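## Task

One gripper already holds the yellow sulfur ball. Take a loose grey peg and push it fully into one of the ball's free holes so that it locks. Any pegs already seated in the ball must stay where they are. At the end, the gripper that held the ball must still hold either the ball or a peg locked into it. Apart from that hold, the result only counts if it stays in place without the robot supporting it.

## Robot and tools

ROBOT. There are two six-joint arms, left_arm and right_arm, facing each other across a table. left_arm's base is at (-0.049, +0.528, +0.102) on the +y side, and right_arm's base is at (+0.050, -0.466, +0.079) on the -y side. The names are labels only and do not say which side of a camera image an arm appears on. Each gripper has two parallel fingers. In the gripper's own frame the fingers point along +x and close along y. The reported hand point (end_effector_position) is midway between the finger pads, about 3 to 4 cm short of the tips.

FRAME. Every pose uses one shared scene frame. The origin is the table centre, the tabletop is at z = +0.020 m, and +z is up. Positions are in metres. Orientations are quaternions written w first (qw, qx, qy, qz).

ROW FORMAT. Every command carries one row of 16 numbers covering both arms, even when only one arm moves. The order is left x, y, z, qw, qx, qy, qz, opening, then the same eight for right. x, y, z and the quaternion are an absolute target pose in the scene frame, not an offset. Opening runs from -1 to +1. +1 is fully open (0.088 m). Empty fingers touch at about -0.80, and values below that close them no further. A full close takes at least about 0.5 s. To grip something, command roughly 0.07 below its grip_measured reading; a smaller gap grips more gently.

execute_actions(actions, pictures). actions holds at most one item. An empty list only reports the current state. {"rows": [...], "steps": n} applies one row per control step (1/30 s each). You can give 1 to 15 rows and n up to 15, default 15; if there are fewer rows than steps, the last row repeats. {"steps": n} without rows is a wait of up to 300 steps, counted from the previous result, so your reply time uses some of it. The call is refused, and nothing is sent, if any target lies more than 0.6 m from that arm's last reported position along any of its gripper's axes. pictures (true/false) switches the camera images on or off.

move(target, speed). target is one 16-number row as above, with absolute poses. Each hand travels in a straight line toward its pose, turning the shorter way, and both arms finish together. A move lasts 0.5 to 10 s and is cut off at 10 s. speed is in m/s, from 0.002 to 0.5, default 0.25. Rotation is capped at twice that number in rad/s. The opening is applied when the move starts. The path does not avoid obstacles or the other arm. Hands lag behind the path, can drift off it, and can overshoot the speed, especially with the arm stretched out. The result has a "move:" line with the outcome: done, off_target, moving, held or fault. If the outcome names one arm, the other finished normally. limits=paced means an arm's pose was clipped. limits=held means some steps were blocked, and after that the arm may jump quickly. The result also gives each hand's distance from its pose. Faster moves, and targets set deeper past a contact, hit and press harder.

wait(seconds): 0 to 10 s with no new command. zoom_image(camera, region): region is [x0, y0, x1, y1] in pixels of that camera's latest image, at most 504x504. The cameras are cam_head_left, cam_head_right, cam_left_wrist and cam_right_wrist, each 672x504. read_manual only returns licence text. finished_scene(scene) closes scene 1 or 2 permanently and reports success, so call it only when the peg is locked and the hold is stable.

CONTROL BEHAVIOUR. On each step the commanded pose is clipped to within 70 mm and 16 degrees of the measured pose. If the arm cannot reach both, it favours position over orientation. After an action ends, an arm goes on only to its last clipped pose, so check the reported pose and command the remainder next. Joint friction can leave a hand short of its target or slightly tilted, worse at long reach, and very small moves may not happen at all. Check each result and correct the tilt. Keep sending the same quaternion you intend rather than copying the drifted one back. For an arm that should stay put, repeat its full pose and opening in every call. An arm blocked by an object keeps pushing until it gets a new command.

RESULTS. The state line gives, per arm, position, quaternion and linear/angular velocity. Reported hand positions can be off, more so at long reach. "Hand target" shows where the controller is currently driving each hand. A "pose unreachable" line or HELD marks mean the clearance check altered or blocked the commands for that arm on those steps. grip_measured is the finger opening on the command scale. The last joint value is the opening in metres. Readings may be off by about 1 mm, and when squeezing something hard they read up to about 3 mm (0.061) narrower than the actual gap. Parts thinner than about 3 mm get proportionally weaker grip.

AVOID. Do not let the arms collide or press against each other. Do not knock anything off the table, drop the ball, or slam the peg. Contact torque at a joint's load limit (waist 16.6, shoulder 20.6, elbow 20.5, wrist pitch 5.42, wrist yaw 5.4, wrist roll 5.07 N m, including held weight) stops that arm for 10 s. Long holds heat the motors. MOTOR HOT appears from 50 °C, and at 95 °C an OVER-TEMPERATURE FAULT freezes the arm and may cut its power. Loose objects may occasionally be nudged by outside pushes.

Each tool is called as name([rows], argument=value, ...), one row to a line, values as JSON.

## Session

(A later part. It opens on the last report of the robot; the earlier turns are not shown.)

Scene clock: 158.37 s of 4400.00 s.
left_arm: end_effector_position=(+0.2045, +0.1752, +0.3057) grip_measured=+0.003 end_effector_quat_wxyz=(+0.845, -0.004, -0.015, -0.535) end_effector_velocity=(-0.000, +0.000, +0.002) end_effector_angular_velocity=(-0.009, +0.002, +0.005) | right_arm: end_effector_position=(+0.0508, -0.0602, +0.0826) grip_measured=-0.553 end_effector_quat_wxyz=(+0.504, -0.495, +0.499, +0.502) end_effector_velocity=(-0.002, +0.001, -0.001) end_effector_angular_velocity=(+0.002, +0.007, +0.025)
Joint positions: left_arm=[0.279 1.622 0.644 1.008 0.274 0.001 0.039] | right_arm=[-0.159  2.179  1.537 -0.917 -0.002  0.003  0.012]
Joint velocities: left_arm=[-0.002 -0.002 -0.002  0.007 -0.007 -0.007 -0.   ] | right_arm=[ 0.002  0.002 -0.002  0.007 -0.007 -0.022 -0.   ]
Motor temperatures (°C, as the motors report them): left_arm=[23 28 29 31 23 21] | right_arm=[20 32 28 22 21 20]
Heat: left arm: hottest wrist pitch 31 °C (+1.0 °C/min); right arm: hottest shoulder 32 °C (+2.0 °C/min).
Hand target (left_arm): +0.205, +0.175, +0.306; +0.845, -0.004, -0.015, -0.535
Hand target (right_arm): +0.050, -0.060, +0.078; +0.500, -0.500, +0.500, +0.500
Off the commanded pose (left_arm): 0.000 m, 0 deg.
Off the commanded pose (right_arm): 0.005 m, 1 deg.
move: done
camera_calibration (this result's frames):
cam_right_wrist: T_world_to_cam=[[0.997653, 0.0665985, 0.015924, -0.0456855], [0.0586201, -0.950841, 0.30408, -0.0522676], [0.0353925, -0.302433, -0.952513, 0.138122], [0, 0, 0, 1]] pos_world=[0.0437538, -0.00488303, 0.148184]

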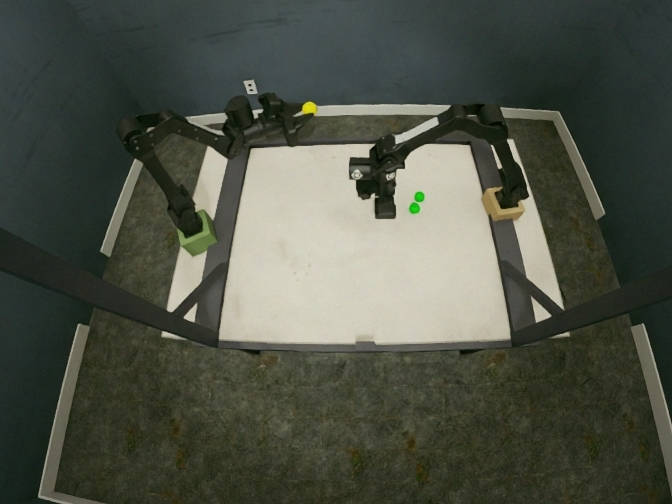

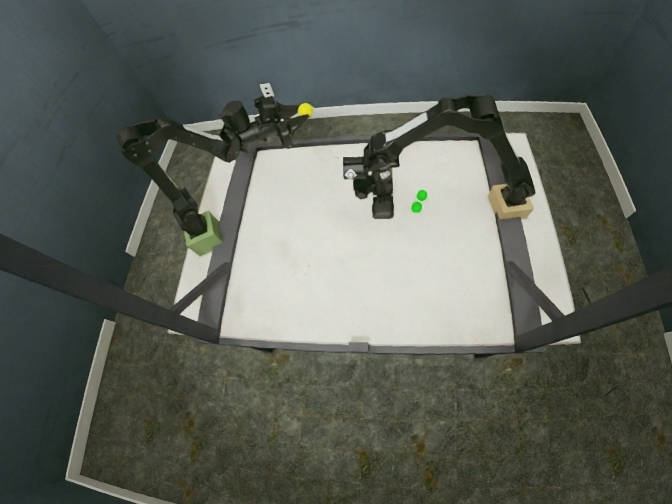

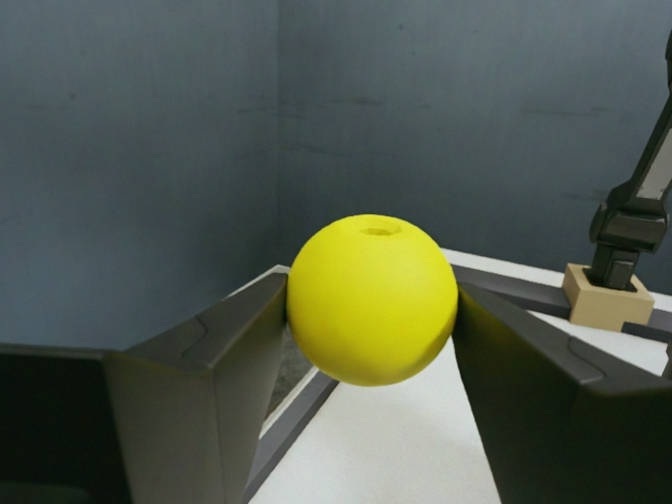

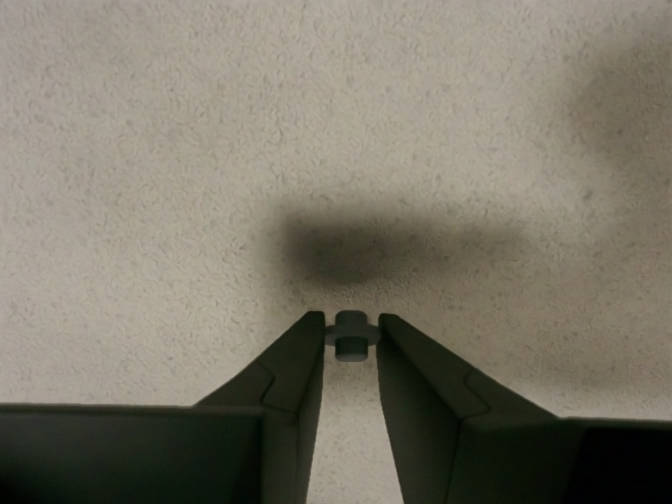

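move(target=[0.2045, 0.1752, 0.3057, 0.845, -0.004, -0.015, -0.535, -0.07, 0.05, -0.062, 0.058, 0.5, -0.5, 0.5, 0.5, -0.59], speed=0.04)

Scene clock: 171.30 s of 4400.00 s.
left_arm: end_effector_position=(+0.2045, +0.1752, +0.3057) grip_measured=+0.003 end_effector_quat_wxyz=(+0.845, -0.004, -0.015, -0.535) end_effector_velocity=(-0.002, -0.001, -0.004) end_effector_angular_velocity=(+0.012, +0.001, -0.010) | right_arm: end_effector_position=(+0.0508, -0.0579, +0.0660) grip_measured=-0.553 end_effector_quat_wxyz=(+0.506, -0.493, +0.496, +0.505) end_effector_velocity=(-0.000, +0.001, +0.000) end_effector_angular_velocity=(+0.007, +0.007, +0.020)
Joint positions: left_arm=[0.279 1.622 0.644 1.008 0.274 0.001 0.039] | right_arm=[-0.159  2.206  1.51  -0.852 -0.002  0.002  0.012]
Joint velocities: left_arm=[-0.002  0.002 -0.002 -0.007  0.007  0.007 -0.   ] | right_arm=[-0.002 -0.002 -0.002  0.007 -0.007 -0.022 -0.   ]
Motor temperatures (°C, as the motors report them): left_arm=[23 28 29 32 23 21] | right_arm=[20 34 29 22 21 20]
Heat: left arm: hottest wrist pitch 32 °C (+2.0 °C/min); right arm: hottest shoulder 34 °C (+3.0 °C/min).
Hand target (left_arm): +0.205, +0.175, +0.306; +0.845, -0.004, -0.015, -0.535
Hand target (right_arm): +0.050, -0.062, +0.058; +0.500, -0.500, +0.500, +0.500
Off the commanded pose (left_arm): 0.000 m, 0 deg.
Off the commanded pose (right_arm): 0.009 m, 1 deg.
After step 90, 9.03 s passed at rest.
move: off_target (right_arm)
camera_calibration (this result's frames):
cam_right_wrist: T_world_to_cam=[[0.997601, 0.0671918, 0.0166519, -0.0455886], [0.0593349, -0.953878, 0.294272, -0.0446444], [0.0356566, -0.292578, -0.955577, 0.123771], [0, 0, 0, 1]] pos_world=[0.043715, -0.00330933, 0.13217]

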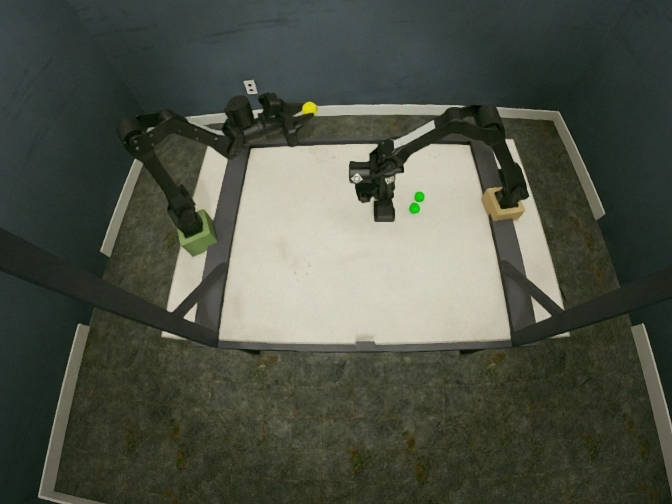

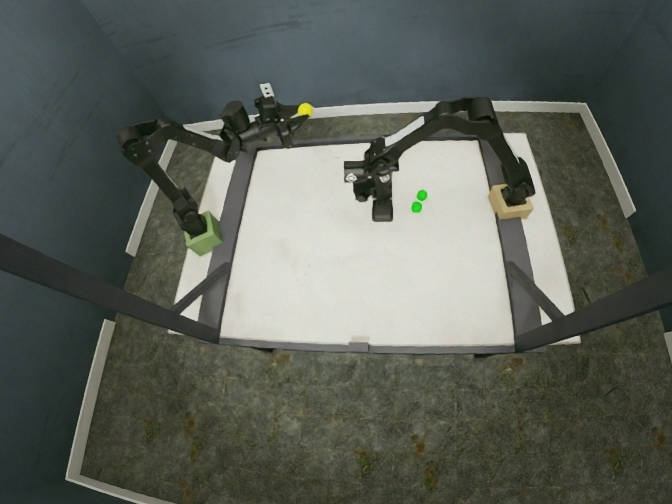

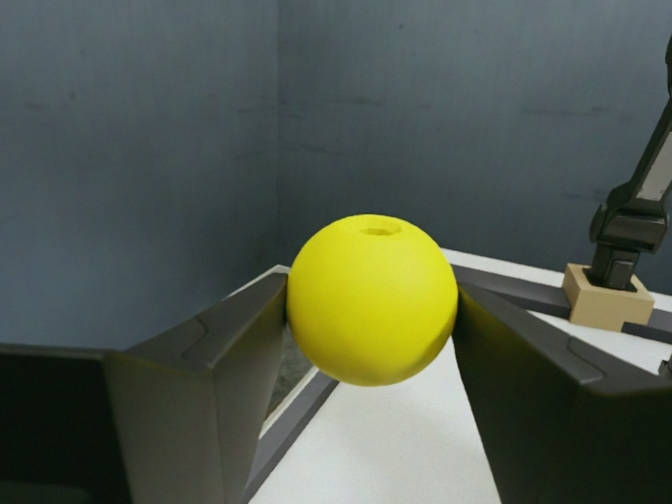

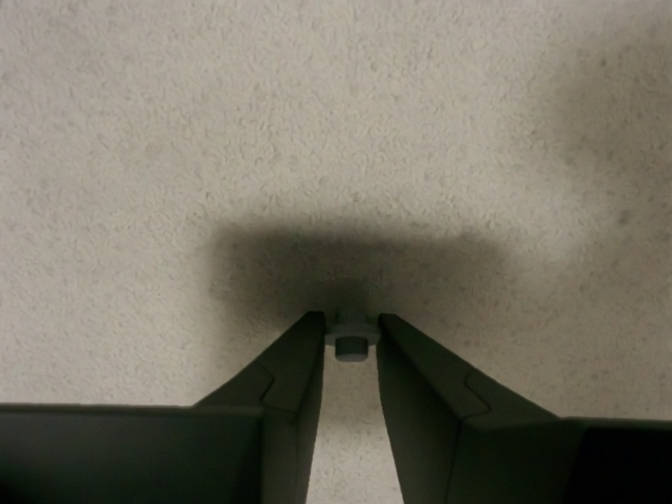

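execute_actions([
  {"rows": [[0.2045, 0.1752, 0.3057, 0.845, -0.004, -0.015, -0.535, -0.07, 0.05, -0.062, 0.057, 0.5, -0.5, 0.5, 0.5, -0.59], [0.2045, 0.1752, 0.3057, 0.845, -0.004, -0.015, -0.535, -0.07, 0.05, -0.062, 0.0565, 0.5, -0.5, 0.5, 0.5, -0.59], [0.2045, 0.1752, 0.3057, 0.845, -0.004, -0.015, -0.535, -0.07, 0.05, -0.062, 0.056, 0.5, -0.5, 0.5, 0.5, -0.59], [0.2045, 0.1752, 0.3057, 0.845, -0.004, -0.015, -0.535, -0.07, 0.05, -0.062, 0.0555, 0.5, -0.5, 0.5, 0.5, -0.59]], "steps": 15},
], pictures=false)

Scene clock: 178.60 s of 4400.00 s.
left_arm: end_effector_position=(+0.2045, +0.1752, +0.3057) grip_measured=+0.003 end_effector_quat_wxyz=(+0.845, -0.004, -0.015, -0.535) end_effector_velocity=(+0.000, -0.000, +0.004) end_effector_angular_velocity=(-0.006, -0.014, +0.005) | right_arm: end_effector_position=(+0.0508, -0.0569, +0.0648) grip_measured=-0.553 end_effector_quat_wxyz=(+0.507, -0.492, +0.495, +0.506) end_effector_velocity=(-0.000, -0.002, +0.002) end_effector_angular_velocity=(-0.002, +0.008, -0.010)
Joint positions: left_arm=[0.279 1.622 0.644 1.008 0.274 0.001 0.039] | right_arm=[-0.159  2.208  1.508 -0.844 -0.002  0.002  0.012]
Joint velocities: left_arm=[-0.002 -0.002  0.002  0.007 -0.007  0.007  0.   ] | right_arm=[-0.002 -0.007 -0.002 -0.007 -0.007  0.007  0.   ]
Motor temperatures (°C, as the motors report them): left_arm=[23 28 29 32 23 21] | right_arm=[20 35 29 22 21 20]
Heat: left arm: hottest wrist pitch 32 °C (+1.0 °C/min); right arm: hottest shoulder 35 °C (+4.0 °C/min).
Hand target (left_arm): +0.205, +0.175, +0.306; +0.845, -0.004, -0.015, -0.535
Hand target (right_arm): +0.050, -0.062, +0.056; +0.500, -0.500, +0.500, +0.500
Off the commanded pose (left_arm): 0.000 m, 0 deg.
Off the commanded pose (right_arm): 0.011 m, 2 deg.
Steps of this call (steps 1 to 90: nothing new was sent; then 3.80 s passed at rest; steps 91 to 105: all 15 steps of this action). Readings (end_effector_position):
91: left_arm (+0.2045, +0.1752, +0.3057) | right_arm (+0.0508, -0.0577, +0.0660)
92: left_arm (+0.2045, +0.1752, +0.3057) | right_arm (+0.0508, -0.0575, +0.0660)
94: left_arm (+0.2045, +0.1752, +0.3057) | right_arm (+0.0508, -0.0570, +0.0656)
98: left_arm (+0.2045, +0.1752, +0.3057) | right_arm (+0.0508, -0.0571, +0.0648)
105: the state above

move(target=[0.2045, 0.1752, 0.3057, 0.845, -0.004, -0.015, -0.535, -0.07, 0.0508, -0.0575, 0.063, 0.5, -0.5, 0.5, 0.5, -0.2], speed=0.04)

move(target=[0.2045, 0.1752, 0.3057, 0.845, -0.004, -0.015, -0.535, -0.07, 0.0508, -0.065, 0.10, 0.5, -0.5, 0.5, 0.5, -0.2], speed=0.08)

Scene clock: 182.87 s of 4400.00 s.
left_arm: end_effector_position=(+0.2045, +0.1752, +0.3057) grip_measured=+0.003 end_effector_quat_wxyz=(+0.845, -0.004, -0.015, -0.535) end_effector_velocity=(-0.001, +0.001, -0.003) end_effector_angular_velocity=(+0.006, +0.015, +0.005) | right_arm: end_effector_position=(+0.0508, -0.0574, +0.0682) grip_measured=-0.203 end_effector_quat_wxyz=(+0.503, -0.496, +0.498, +0.503) end_effector_velocity=(-0.000, -0.006, -0.003) end_effector_angular_velocity=(-0.032, +0.007, -0.010)
Joint positions: left_arm=[0.279 1.622 0.644 1.008 0.274 0.001 0.039] | right_arm=[-0.159  2.211  1.528 -0.875 -0.002  0.     0.029]
Joint velocities: left_arm=[-0.002 -0.002 -0.007 -0.007 -0.007 -0.007 -0.   ] | right_arm=[-0.002  0.007 -0.002 -0.022 -0.007  0.007 -0.   ]
Motor temperatures (°C, as the motors report them): left_arm=[23 28 29 32 23 21] | right_arm=[20 35 29 22 21 20]
Heat: left arm: hottest wrist pitch 32 °C (+1.0 °C/min); right arm: hottest shoulder 35 °C (+4.0 °C/min).
Hand target (left_arm): +0.205, +0.175, +0.306; +0.845, -0.004, -0.015, -0.535
Hand target (right_arm): +0.051, -0.058, +0.063; +0.500, -0.500, +0.500, +0.500
Off the commanded pose (left_arm): 0.000 m, 0 deg.
Off the commanded pose (right_arm): 0.005 m, 1 deg.
After step 90, 0.57 s passed at rest.
move: done
camera_calibration (this result's frames):
cam_right_wrist: T_world_to_cam=[[0.997497, 0.0688694, 0.0160058, -0.0455149], [0.0607872, -0.950937, 0.303353, -0.0453119], [0.0361122, -0.301621, -0.952744, 0.125249], [0, 0, 0, 1]] pos_world=[0.0436323, -0.00217649, 0.133804]

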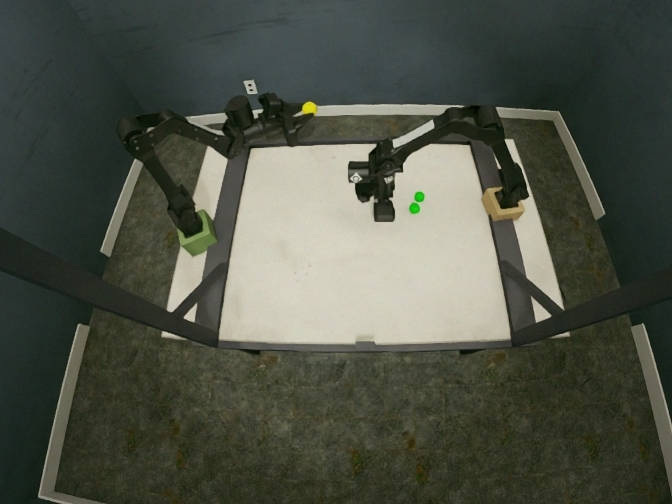

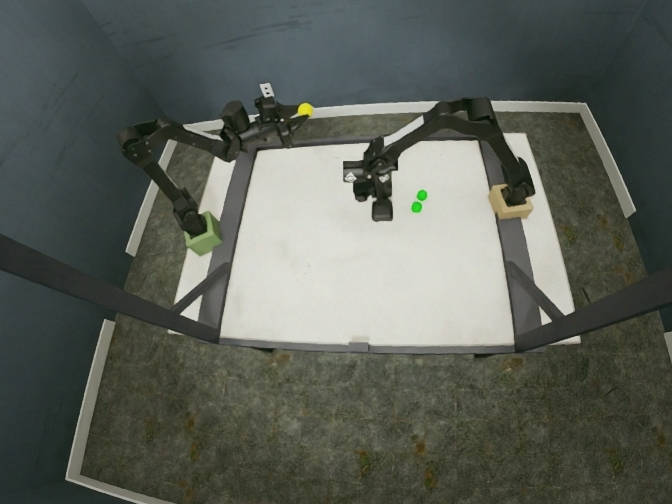

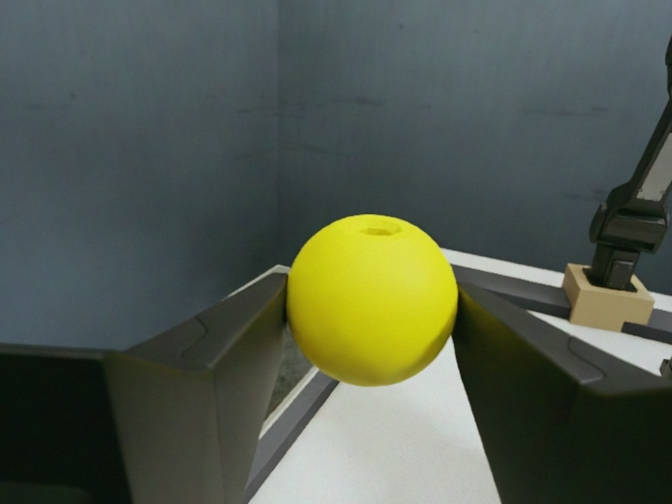

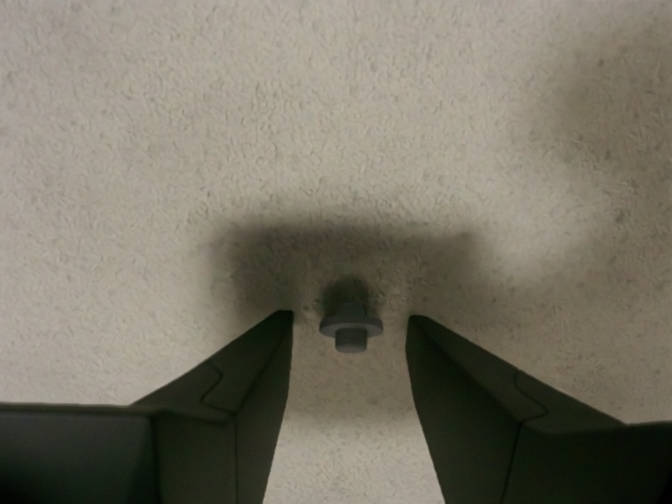

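Scene clock: 183.67 s of 4400.00 s.
left_arm: end_effector_position=(+0.2045, +0.1752, +0.3057) grip_measured=+0.003 end_effector_quat_wxyz=(+0.845, -0.004, -0.015, -0.535) end_effector_velocity=(-0.000, +0.000, -0.002) end_effector_angular_velocity=(+0.009, -0.002, +0.005) | right_arm: end_effector_position=(+0.0507, -0.0669, +0.0952) grip_measured=-0.203 end_effector_quat_wxyz=(+0.497, -0.502, +0.504, +0.497) end_effector_velocity=(-0.002, +0.001, +0.000) end_effector_angular_velocity=(+0.007, +0.022, -0.010)
Joint positions: left_arm=[0.279 1.622 0.644 1.008 0.274 0.001 0.039] | right_arm=[-0.159  2.156  1.553 -0.981 -0.002  0.     0.029]
Joint velocities: left_arm=[-0.002 -0.002 -0.002 -0.007 -0.007  0.007  0.   ] | right_arm=[-0.002 -0.002 -0.002  0.007 -0.022  0.007 -0.   ]
Motor temperatures (°C, as the motors report them): left_arm=[23 28 29 32 23 21] | right_arm=[20 35 29 22 21 20]
Heat: left arm: hottest wrist pitch 32 °C (+1.0 °C/min); right arm: hottest shoulder 35 °C (+4.1 °C/min).
Hand target (left_arm): +0.205, +0.175, +0.306; +0.845, -0.004, -0.015, -0.535
Hand target (right_arm): +0.051, -0.065, +0.100; +0.500, -0.500, +0.500, +0.500
Off the commanded pose (left_arm): 0.000 m, 0 deg.
Off the commanded pose (right_arm): 0.005 m, 1 deg.
move: done
camera_calibration (this result's frames):
cam_right_wrist: T_world_to_cam=[[0.997498, 0.0692497, 0.0142036, -0.0450738], [0.0608073, -0.942999, 0.327192, -0.0642863], [0.036052, -0.32551, -0.944851, 0.145834], [0, 0, 0, 1]] pos_world=[0.0436125, -0.0100303, 0.159465]

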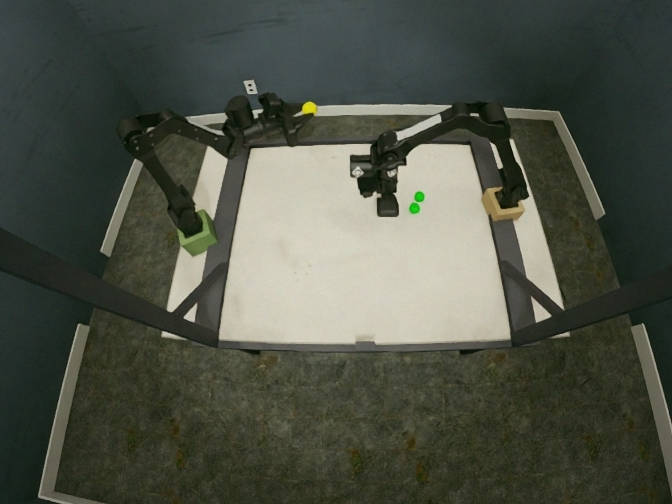

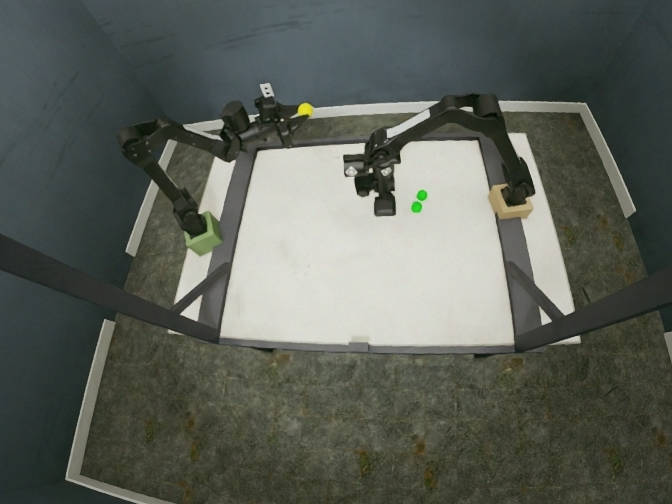

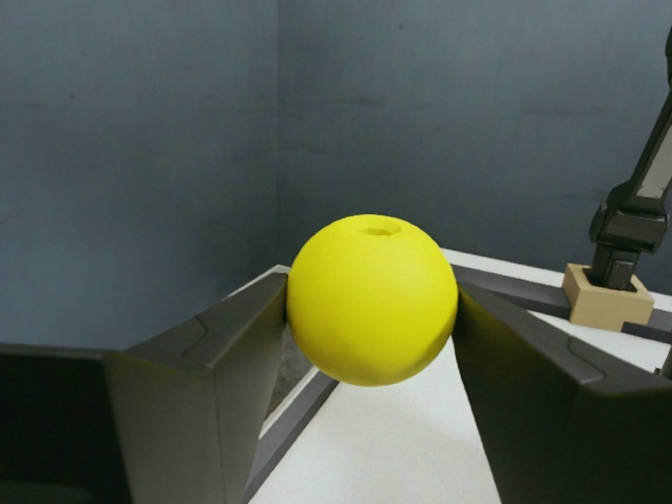

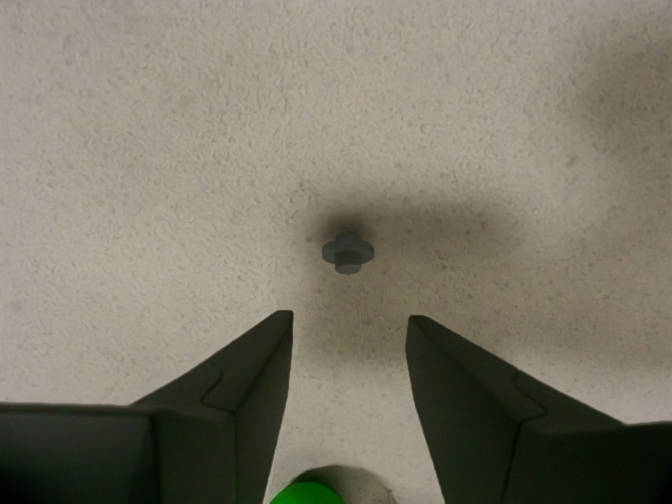

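move(target=[0.2045, 0.1752, 0.3057, 0.845, -0.004, -0.015, -0.535, -0.07, 0.051, -0.111, 0.088, 0.6579, -0.2592, 0.2592, 0.6579, -0.5], speed=0.2)

Scene clock: 200.63 s of 4400.00 s.
left_arm: end_effector_position=(+0.2045, +0.1752, +0.3057) grip_measured=+0.003 end_effector_quat_wxyz=(+0.845, -0.004, -0.015, -0.535) end_effector_velocity=(+0.000, -0.000, -0.003) end_effector_angular_velocity=(+0.010, +0.018, +0.005) | right_arm: end_effector_position=(+0.0509, -0.1079, +0.0890) grip_measured=-0.497 end_effector_quat_wxyz=(+0.659, -0.258, +0.258, +0.658) end_effector_velocity=(-0.002, +0.000, +0.000) end_effector_angular_velocity=(+0.012, +0.010, +0.019)
Joint positions: left_arm=[0.279 1.622 0.644 1.008 0.274 0.001 0.039] | right_arm=[-0.159  1.7    0.496  0.457  0.    -0.     0.015]
Joint velocities: left_arm=[-0.002 -0.002  0.002 -0.022 -0.007 -0.007 -0.   ] | right_arm=[-0.002  0.002 -0.007  0.022 -0.022 -0.007 -0.   ]
Motor temperatures (°C, as the motors report them): left_arm=[23 28 29 32 23 21] | right_arm=[20 40 29 22 21 20]
Heat: left arm: hottest wrist pitch 32 °C (+1.0 °C/min); right arm: hottest shoulder 40 °C (+8.1 °C/min).
Hand target (left_arm): +0.205, +0.175, +0.306; +0.845, -0.004, -0.015, -0.535
Hand target (right_arm): +0.051, -0.110, +0.088; +0.659, -0.260, +0.258, +0.657
Off the commanded pose (left_arm): 0.000 m, 0 deg.
Off the commanded pose (right_arm): 0.003 m, 0 deg.
After step 90, 11.43 s passed at rest.
move: done
camera_calibration (this result's frames):
cam_right_wrist: T_world_to_cam=[[0.997324, 0.0341693, 0.0646289, -0.0505898], [0.0610997, -0.875001, -0.48025, -0.0217868], [0.0401405, 0.482914, -0.874747, 0.207367], [0, 0, 0, 1]] pos_world=[0.0434618, -0.117476, 0.174201]

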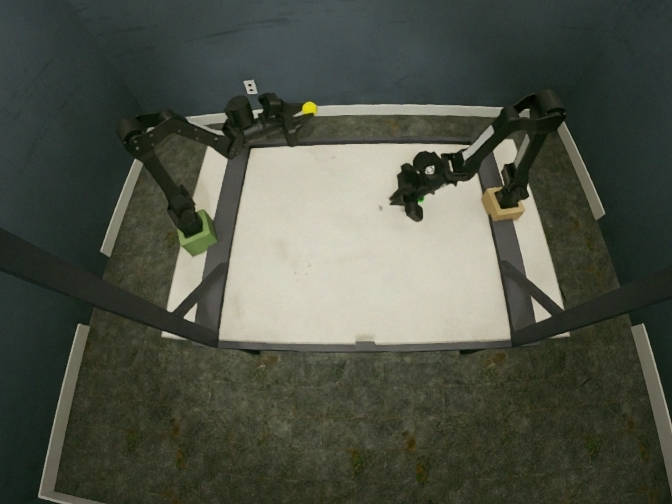

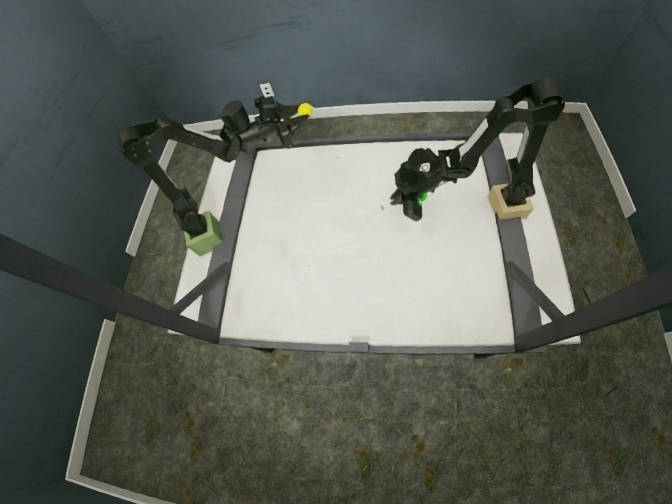

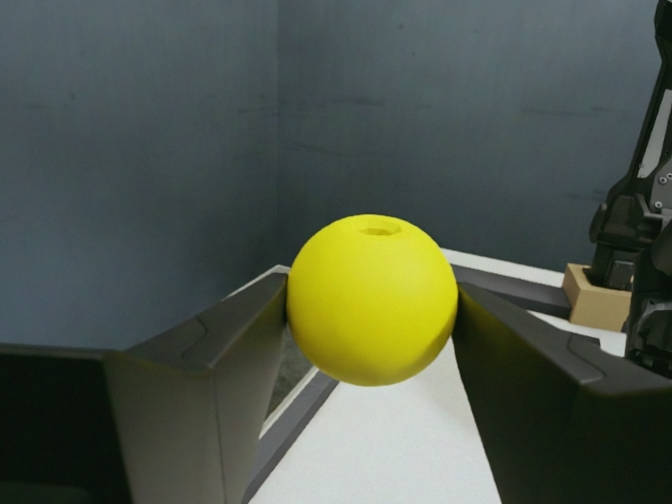

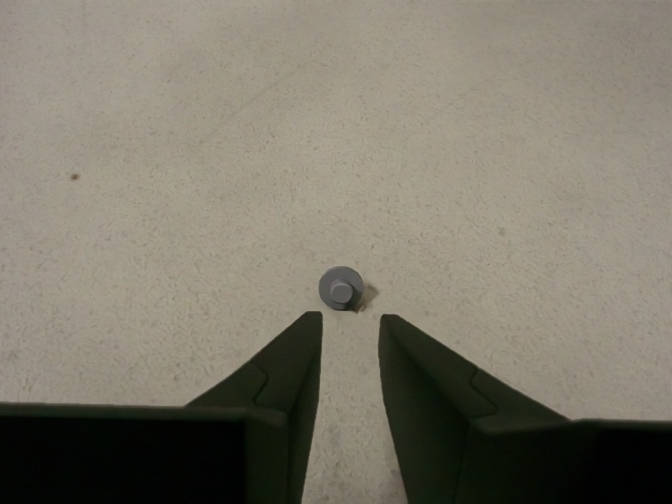

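zoom_image(camera="cam_right_wrist", region=[295, 245, 405, 345])

Region (295, 245, 405, 345) of cam_right_wrist's 672x504 image, scaled by 4.582, with more detail than that image has; it fills the top 458 rows of this view, and the rest is white.

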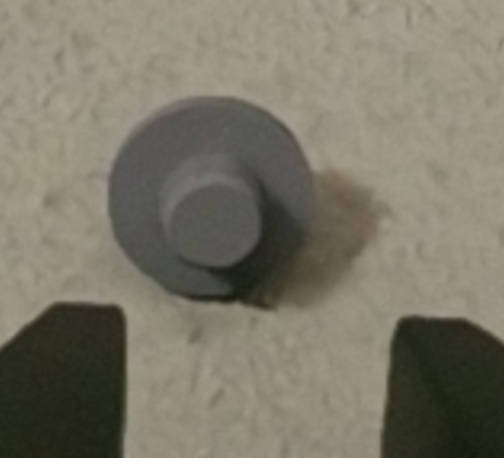

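move(target=[0.2045, 0.1752, 0.3057, 0.845, -0.004, -0.015, -0.535, -0.07, 0.048, -0.090, 0.068, 0.6533, -0.2706, 0.2706, 0.6533, -0.55], speed=0.05)

Scene clock: 217.17 s of 4400.00 s.
left_arm: end_effector_position=(+0.2045, +0.1752, +0.3057) grip_measured=+0.003 end_effector_quat_wxyz=(+0.845, -0.004, -0.015, -0.535) end_effector_velocity=(-0.002, -0.001, -0.002) end_effector_angular_velocity=(+0.002, +0.012, -0.000) | right_arm: end_effector_position=(+0.0486, -0.0914, +0.0702) grip_measured=-0.547 end_effector_quat_wxyz=(+0.653, -0.269, +0.269, +0.654) end_effector_velocity=(+0.002, +0.002, +0.001) end_effector_angular_velocity=(+0.007, -0.010, -0.002)
Joint positions: left_arm=[0.279 1.622 0.644 1.008 0.274 0.001 0.039] | right_arm=[-0.153  1.825  0.57   0.475  0.002  0.002  0.012]
Joint velocities: left_arm=[-0.007 -0.002 -0.002 -0.007 -0.007 -0.007 -0.   ] | right_arm=[-0.002  0.002  0.002  0.007  0.007 -0.007 -0.   ]
Motor temperatures (°C, as the motors report them): left_arm=[23 28 30 33 23 21] | right_arm=[20 37 29 24 21 20]
Heat: left arm: hottest wrist pitch 33 °C (+2.0 °C/min); right arm: hottest shoulder 37 °C (+5.0 °C/min).
Hand target (left_arm): +0.205, +0.175, +0.306; +0.845, -0.004, -0.015, -0.535
Hand target (right_arm): +0.048, -0.090, +0.068; +0.653, -0.271, +0.271, +0.653
Off the commanded pose (left_arm): 0.000 m, 0 deg.
Off the commanded pose (right_arm): 0.003 m, 0 deg.
After step 90, 12.67 s passed at rest.
move: done
camera_calibration (this result's frames):
cam_right_wrist: T_world_to_cam=[[0.997232, 0.0402102, 0.0625404, -0.0469491], [0.0641651, -0.890382, -0.45067, -0.0197687], [0.0375633, 0.453435, -0.890497, 0.181608], [0, 0, 0, 1]] pos_world=[0.0412658, -0.0980615, 0.155749]

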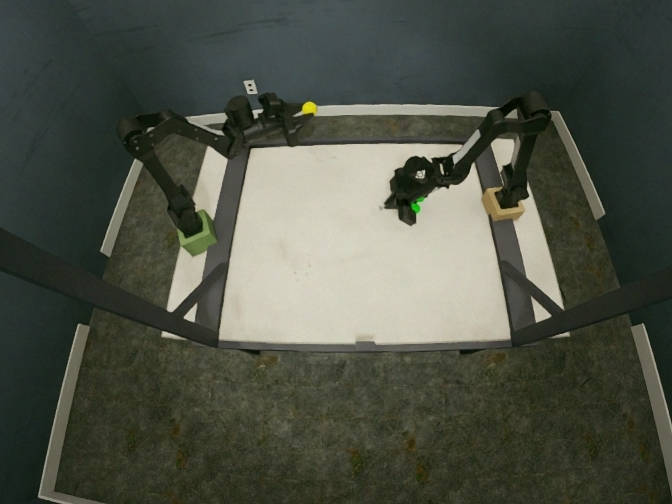

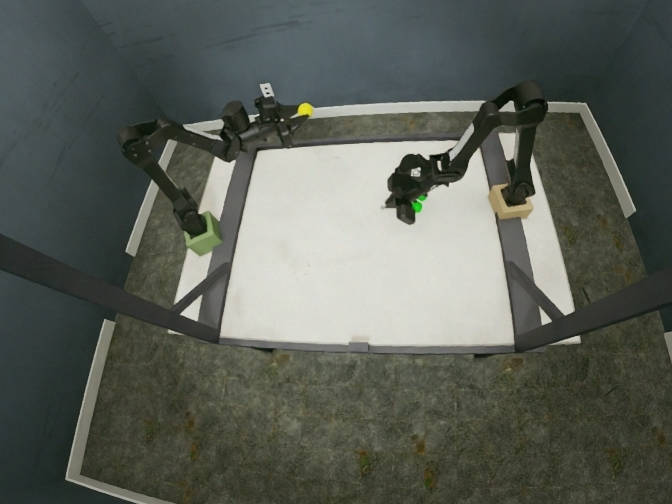

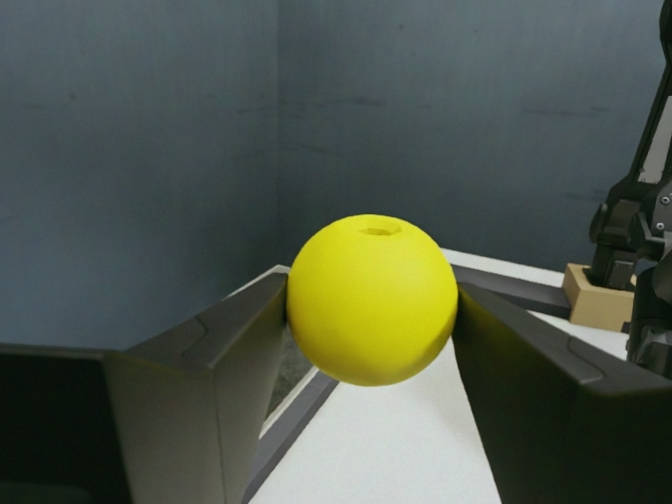

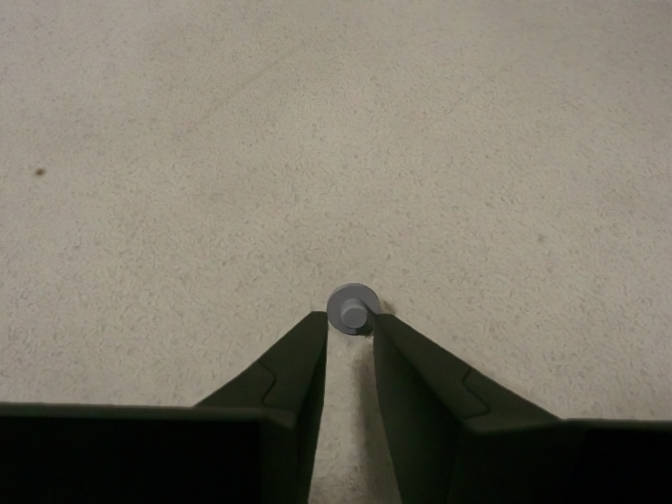

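zoom_image(camera="cam_right_wrist", region=[300, 265, 410, 375])

Region (300, 265, 410, 375) of cam_right_wrist's 672x504 image, scaled by 4.582, with more detail than that image has.

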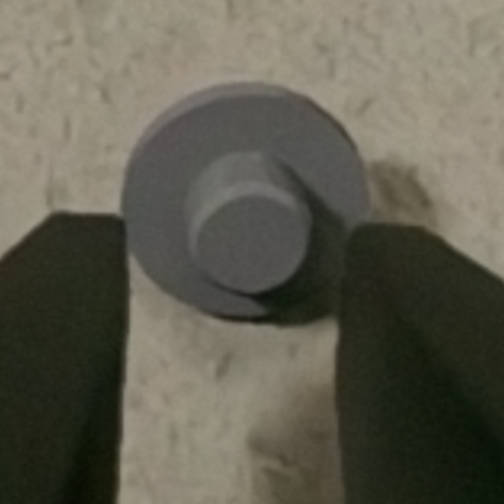

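move(target=[0.2045, 0.1752, 0.3057, 0.845, -0.004, -0.015, -0.535, -0.07, 0.0503, -0.0848, 0.0690, 0.6533, -0.2706, 0.2706, 0.6533, -0.55], speed=0.02)

zoom_image(camera="cam_right_wrist", region=[300, 265, 410, 375])

Scene clock: 230.40 s of 4400.00 s.
left_arm: end_effector_position=(+0.2045, +0.1752, +0.3057) grip_measured=+0.003 end_effector_quat_wxyz=(+0.845, -0.004, -0.015, -0.535) end_effector_velocity=(+0.001, +0.002, -0.007) end_effector_angular_velocity=(+0.011, +0.038, +0.009) | right_arm: end_effector_position=(+0.0496, -0.0853, +0.0721) grip_measured=-0.547 end_effector_quat_wxyz=(+0.655, -0.268, +0.268, +0.654) end_effector_velocity=(-0.000, +0.000, +0.000) end_effector_angular_velocity=(-0.002, -0.011, +0.018)
Joint positions: left_arm=[0.279 1.622 0.644 1.008 0.274 0.001 0.039] | right_arm=[-0.155  1.835  0.593  0.466  0.002  0.002  0.012]
Joint velocities: left_arm=[ 0.002 -0.002 -0.007 -0.022 -0.007 -0.022 -0.   ] | right_arm=[-0.002 -0.002  0.002 -0.007 -0.007 -0.022 -0.   ]
Motor temperatures (°C, as the motors report them): left_arm=[23 29 30 33 23 21] | right_arm=[20 35 29 25 21 20]
Heat: left arm: hottest wrist pitch 33 °C (+1.0 °C/min); right arm: hottest shoulder 35 °C (+1.0 °C/min).
Hand target (left_arm): +0.205, +0.175, +0.306; +0.845, -0.004, -0.015, -0.535
Hand target (right_arm): +0.050, -0.085, +0.069; +0.653, -0.270, +0.271, +0.653
Off the commanded pose (left_arm): 0.000 m, 0 deg.
Off the commanded pose (right_arm): 0.003 m, 1 deg.
After step 90, 9.53 s passed at rest.
move: done
camera_calibration (this result's frames):
cam_right_wrist: T_world_to_cam=[[0.997309, 0.0375511, 0.0629618, -0.0485548], [0.0621453, -0.888634, -0.454386, -0.0131291], [0.0388873, 0.457076, -0.888577, 0.180602], [0, 0, 0, 1]] pos_world=[0.042217, -0.0923924, 0.15757]

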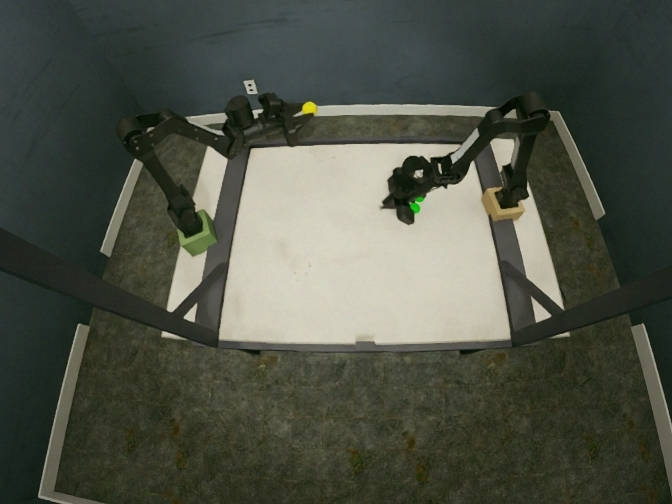

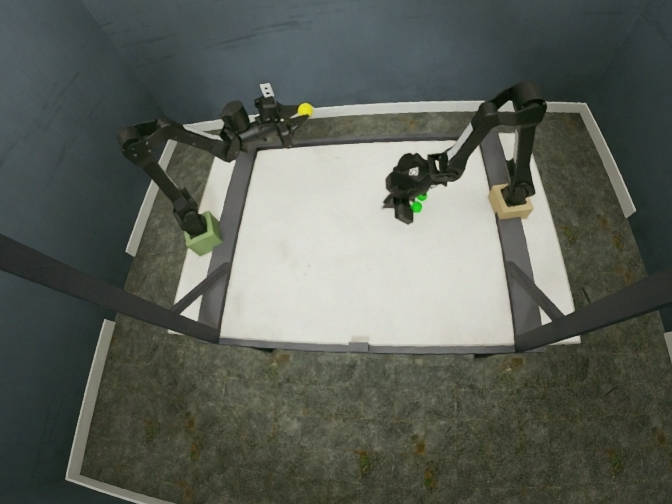

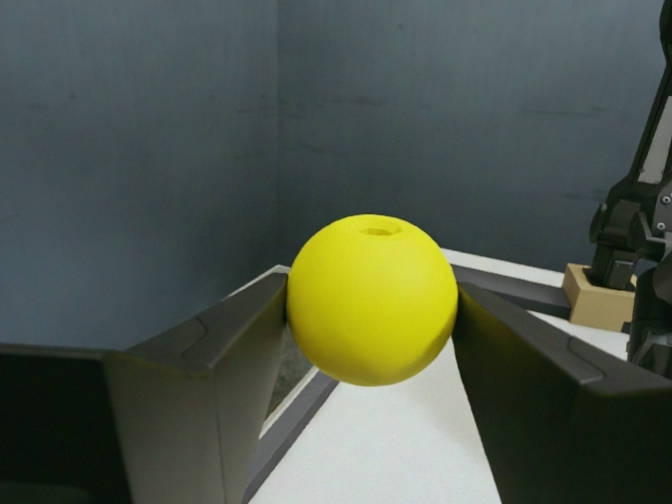

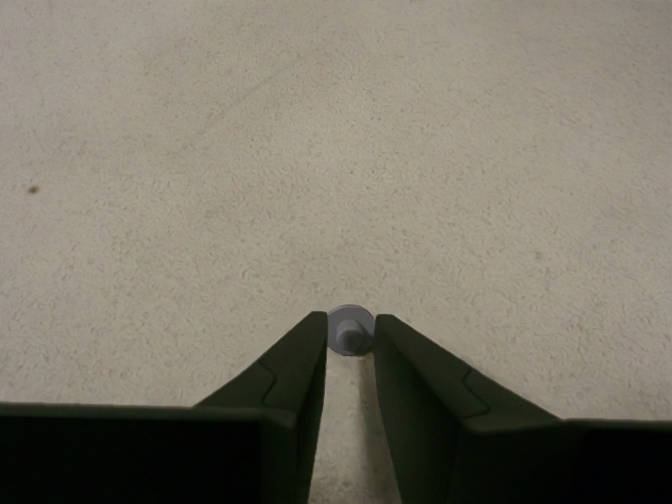

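Region (300, 265, 410, 375) of cam_right_wrist's 672x504 image, scaled by 4.582, with more detail than that image has.

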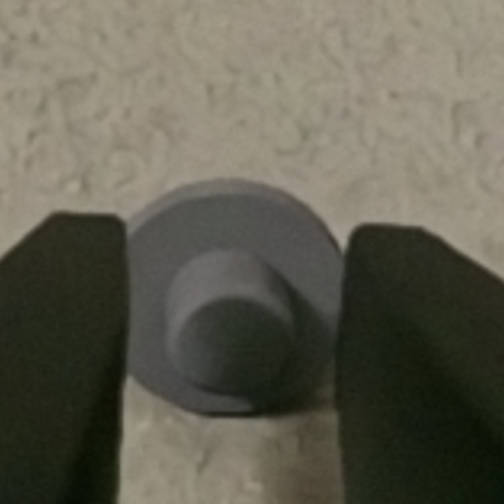

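move(target=[0.2045, 0.1752, 0.3057, 0.845, -0.004, -0.015, -0.535, -0.07, 0.0500, -0.0825, 0.0655, 0.6533, -0.2706, 0.2706, 0.6533, -0.55], speed=0.01)

zoom_image(camera="cam_right_wrist", region=[300, 265, 410, 375])

Scene clock: 236.00 s of 4400.00 s.
left_arm: end_effector_position=(+0.2045, +0.1752, +0.3057) grip_measured=+0.003 end_effector_quat_wxyz=(+0.845, -0.004, -0.015, -0.535) end_effector_velocity=(-0.002, -0.001, +0.000) end_effector_angular_velocity=(-0.007, +0.021, -0.010) | right_arm: end_effector_position=(+0.0496, -0.0837, +0.0679) grip_measured=-0.547 end_effector_quat_wxyz=(+0.654, -0.269, +0.269, +0.654) end_effector_velocity=(-0.005, -0.001, -0.001) end_effector_angular_velocity=(-0.007, +0.031, +0.018)
Joint positions: left_arm=[0.279 1.622 0.644 1.008 0.274 0.001 0.039] | right_arm=[-0.155  1.856  0.599  0.476  0.002  0.002  0.012]
Joint velocities: left_arm=[-0.002 -0.002  0.002 -0.007  0.007 -0.022 -0.   ] | right_arm=[-0.002  0.002  0.002 -0.007 -0.037  0.007 -0.   ]
Motor temperatures (°C, as the motors report them): left_arm=[23 29 30 33 23 21] | right_arm=[20 34 29 26 21 20]
Heat: left arm: hottest wrist pitch 33 °C (+1.0 °C/min); right arm: hottest shoulder 34 °C (+0.0 °C/min).
Hand target (left_arm): +0.205, +0.175, +0.306; +0.845, -0.004, -0.015, -0.535
Hand target (right_arm): +0.050, -0.083, +0.065; +0.653, -0.271, +0.271, +0.653
Off the commanded pose (left_arm): 0.000 m, 0 deg.
Off the commanded pose (right_arm): 0.003 m, 0 deg.
After step 90, 1.67 s passed at rest.
move: done
camera_calibration (this result's frames):
cam_right_wrist: T_world_to_cam=[[0.997309, 0.0378149, 0.0628107, -0.0483169], [0.0621485, -0.890533, -0.450653, -0.0140119], [0.0388936, 0.453344, -0.890487, 0.175969], [0, 0, 0, 1]] pos_world=[0.0422137, -0.0904254, 0.153418]

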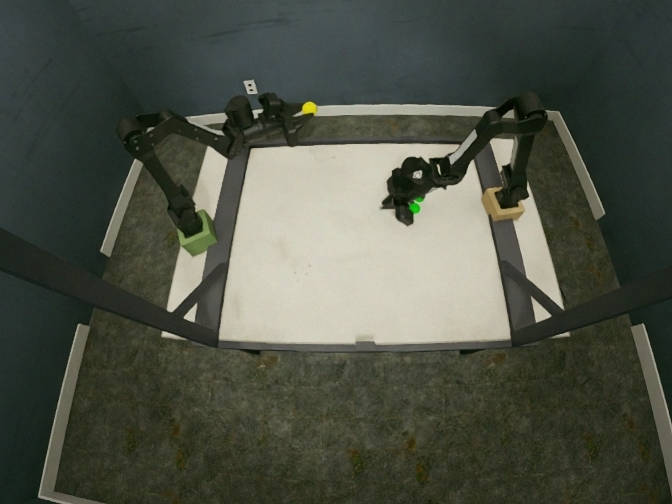

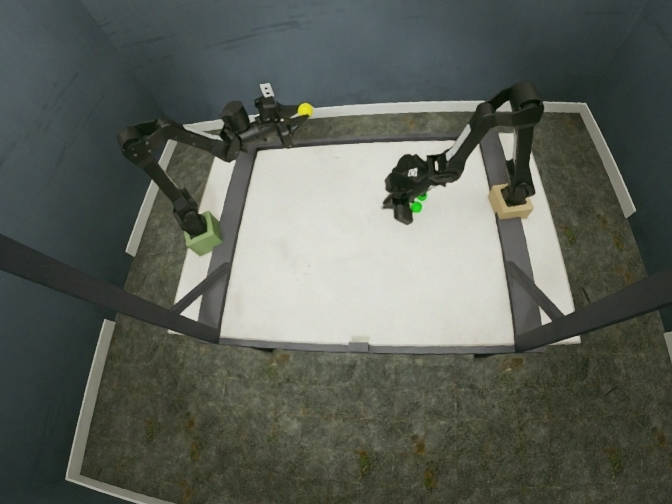

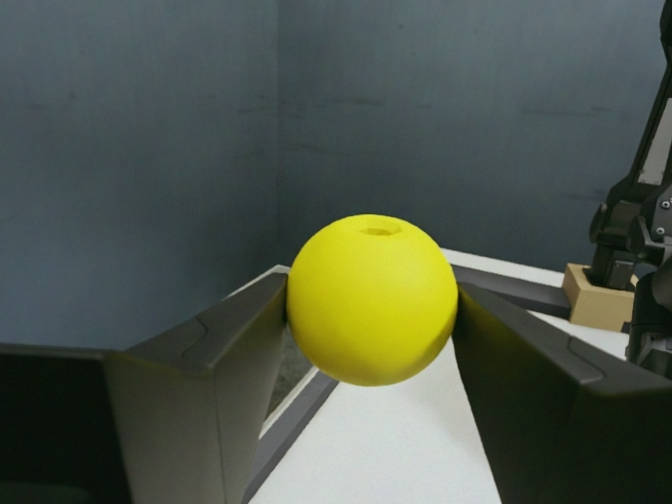

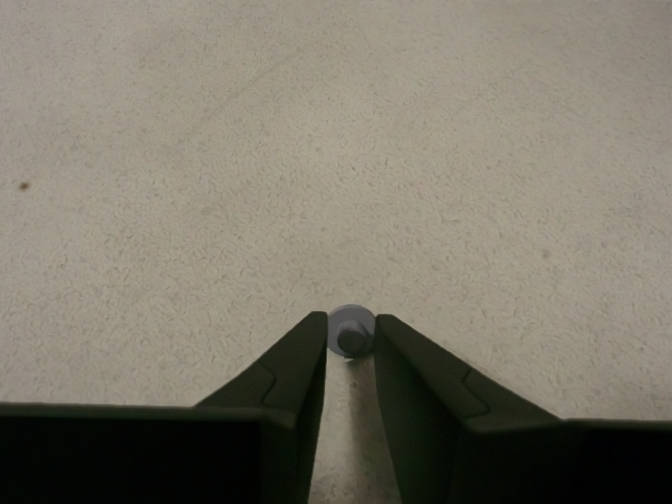

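Region (300, 265, 410, 375) of cam_right_wrist's 672x504 image, scaled by 4.582, with more detail than that image has.

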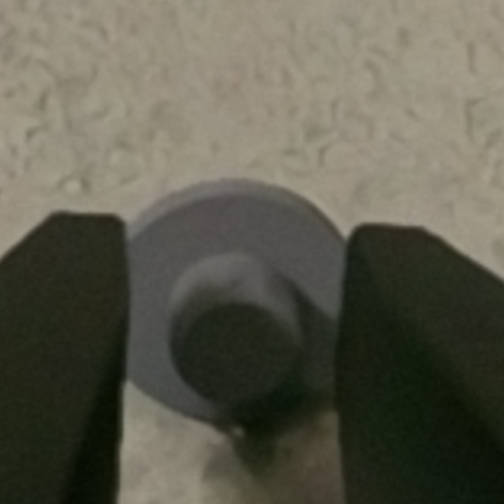

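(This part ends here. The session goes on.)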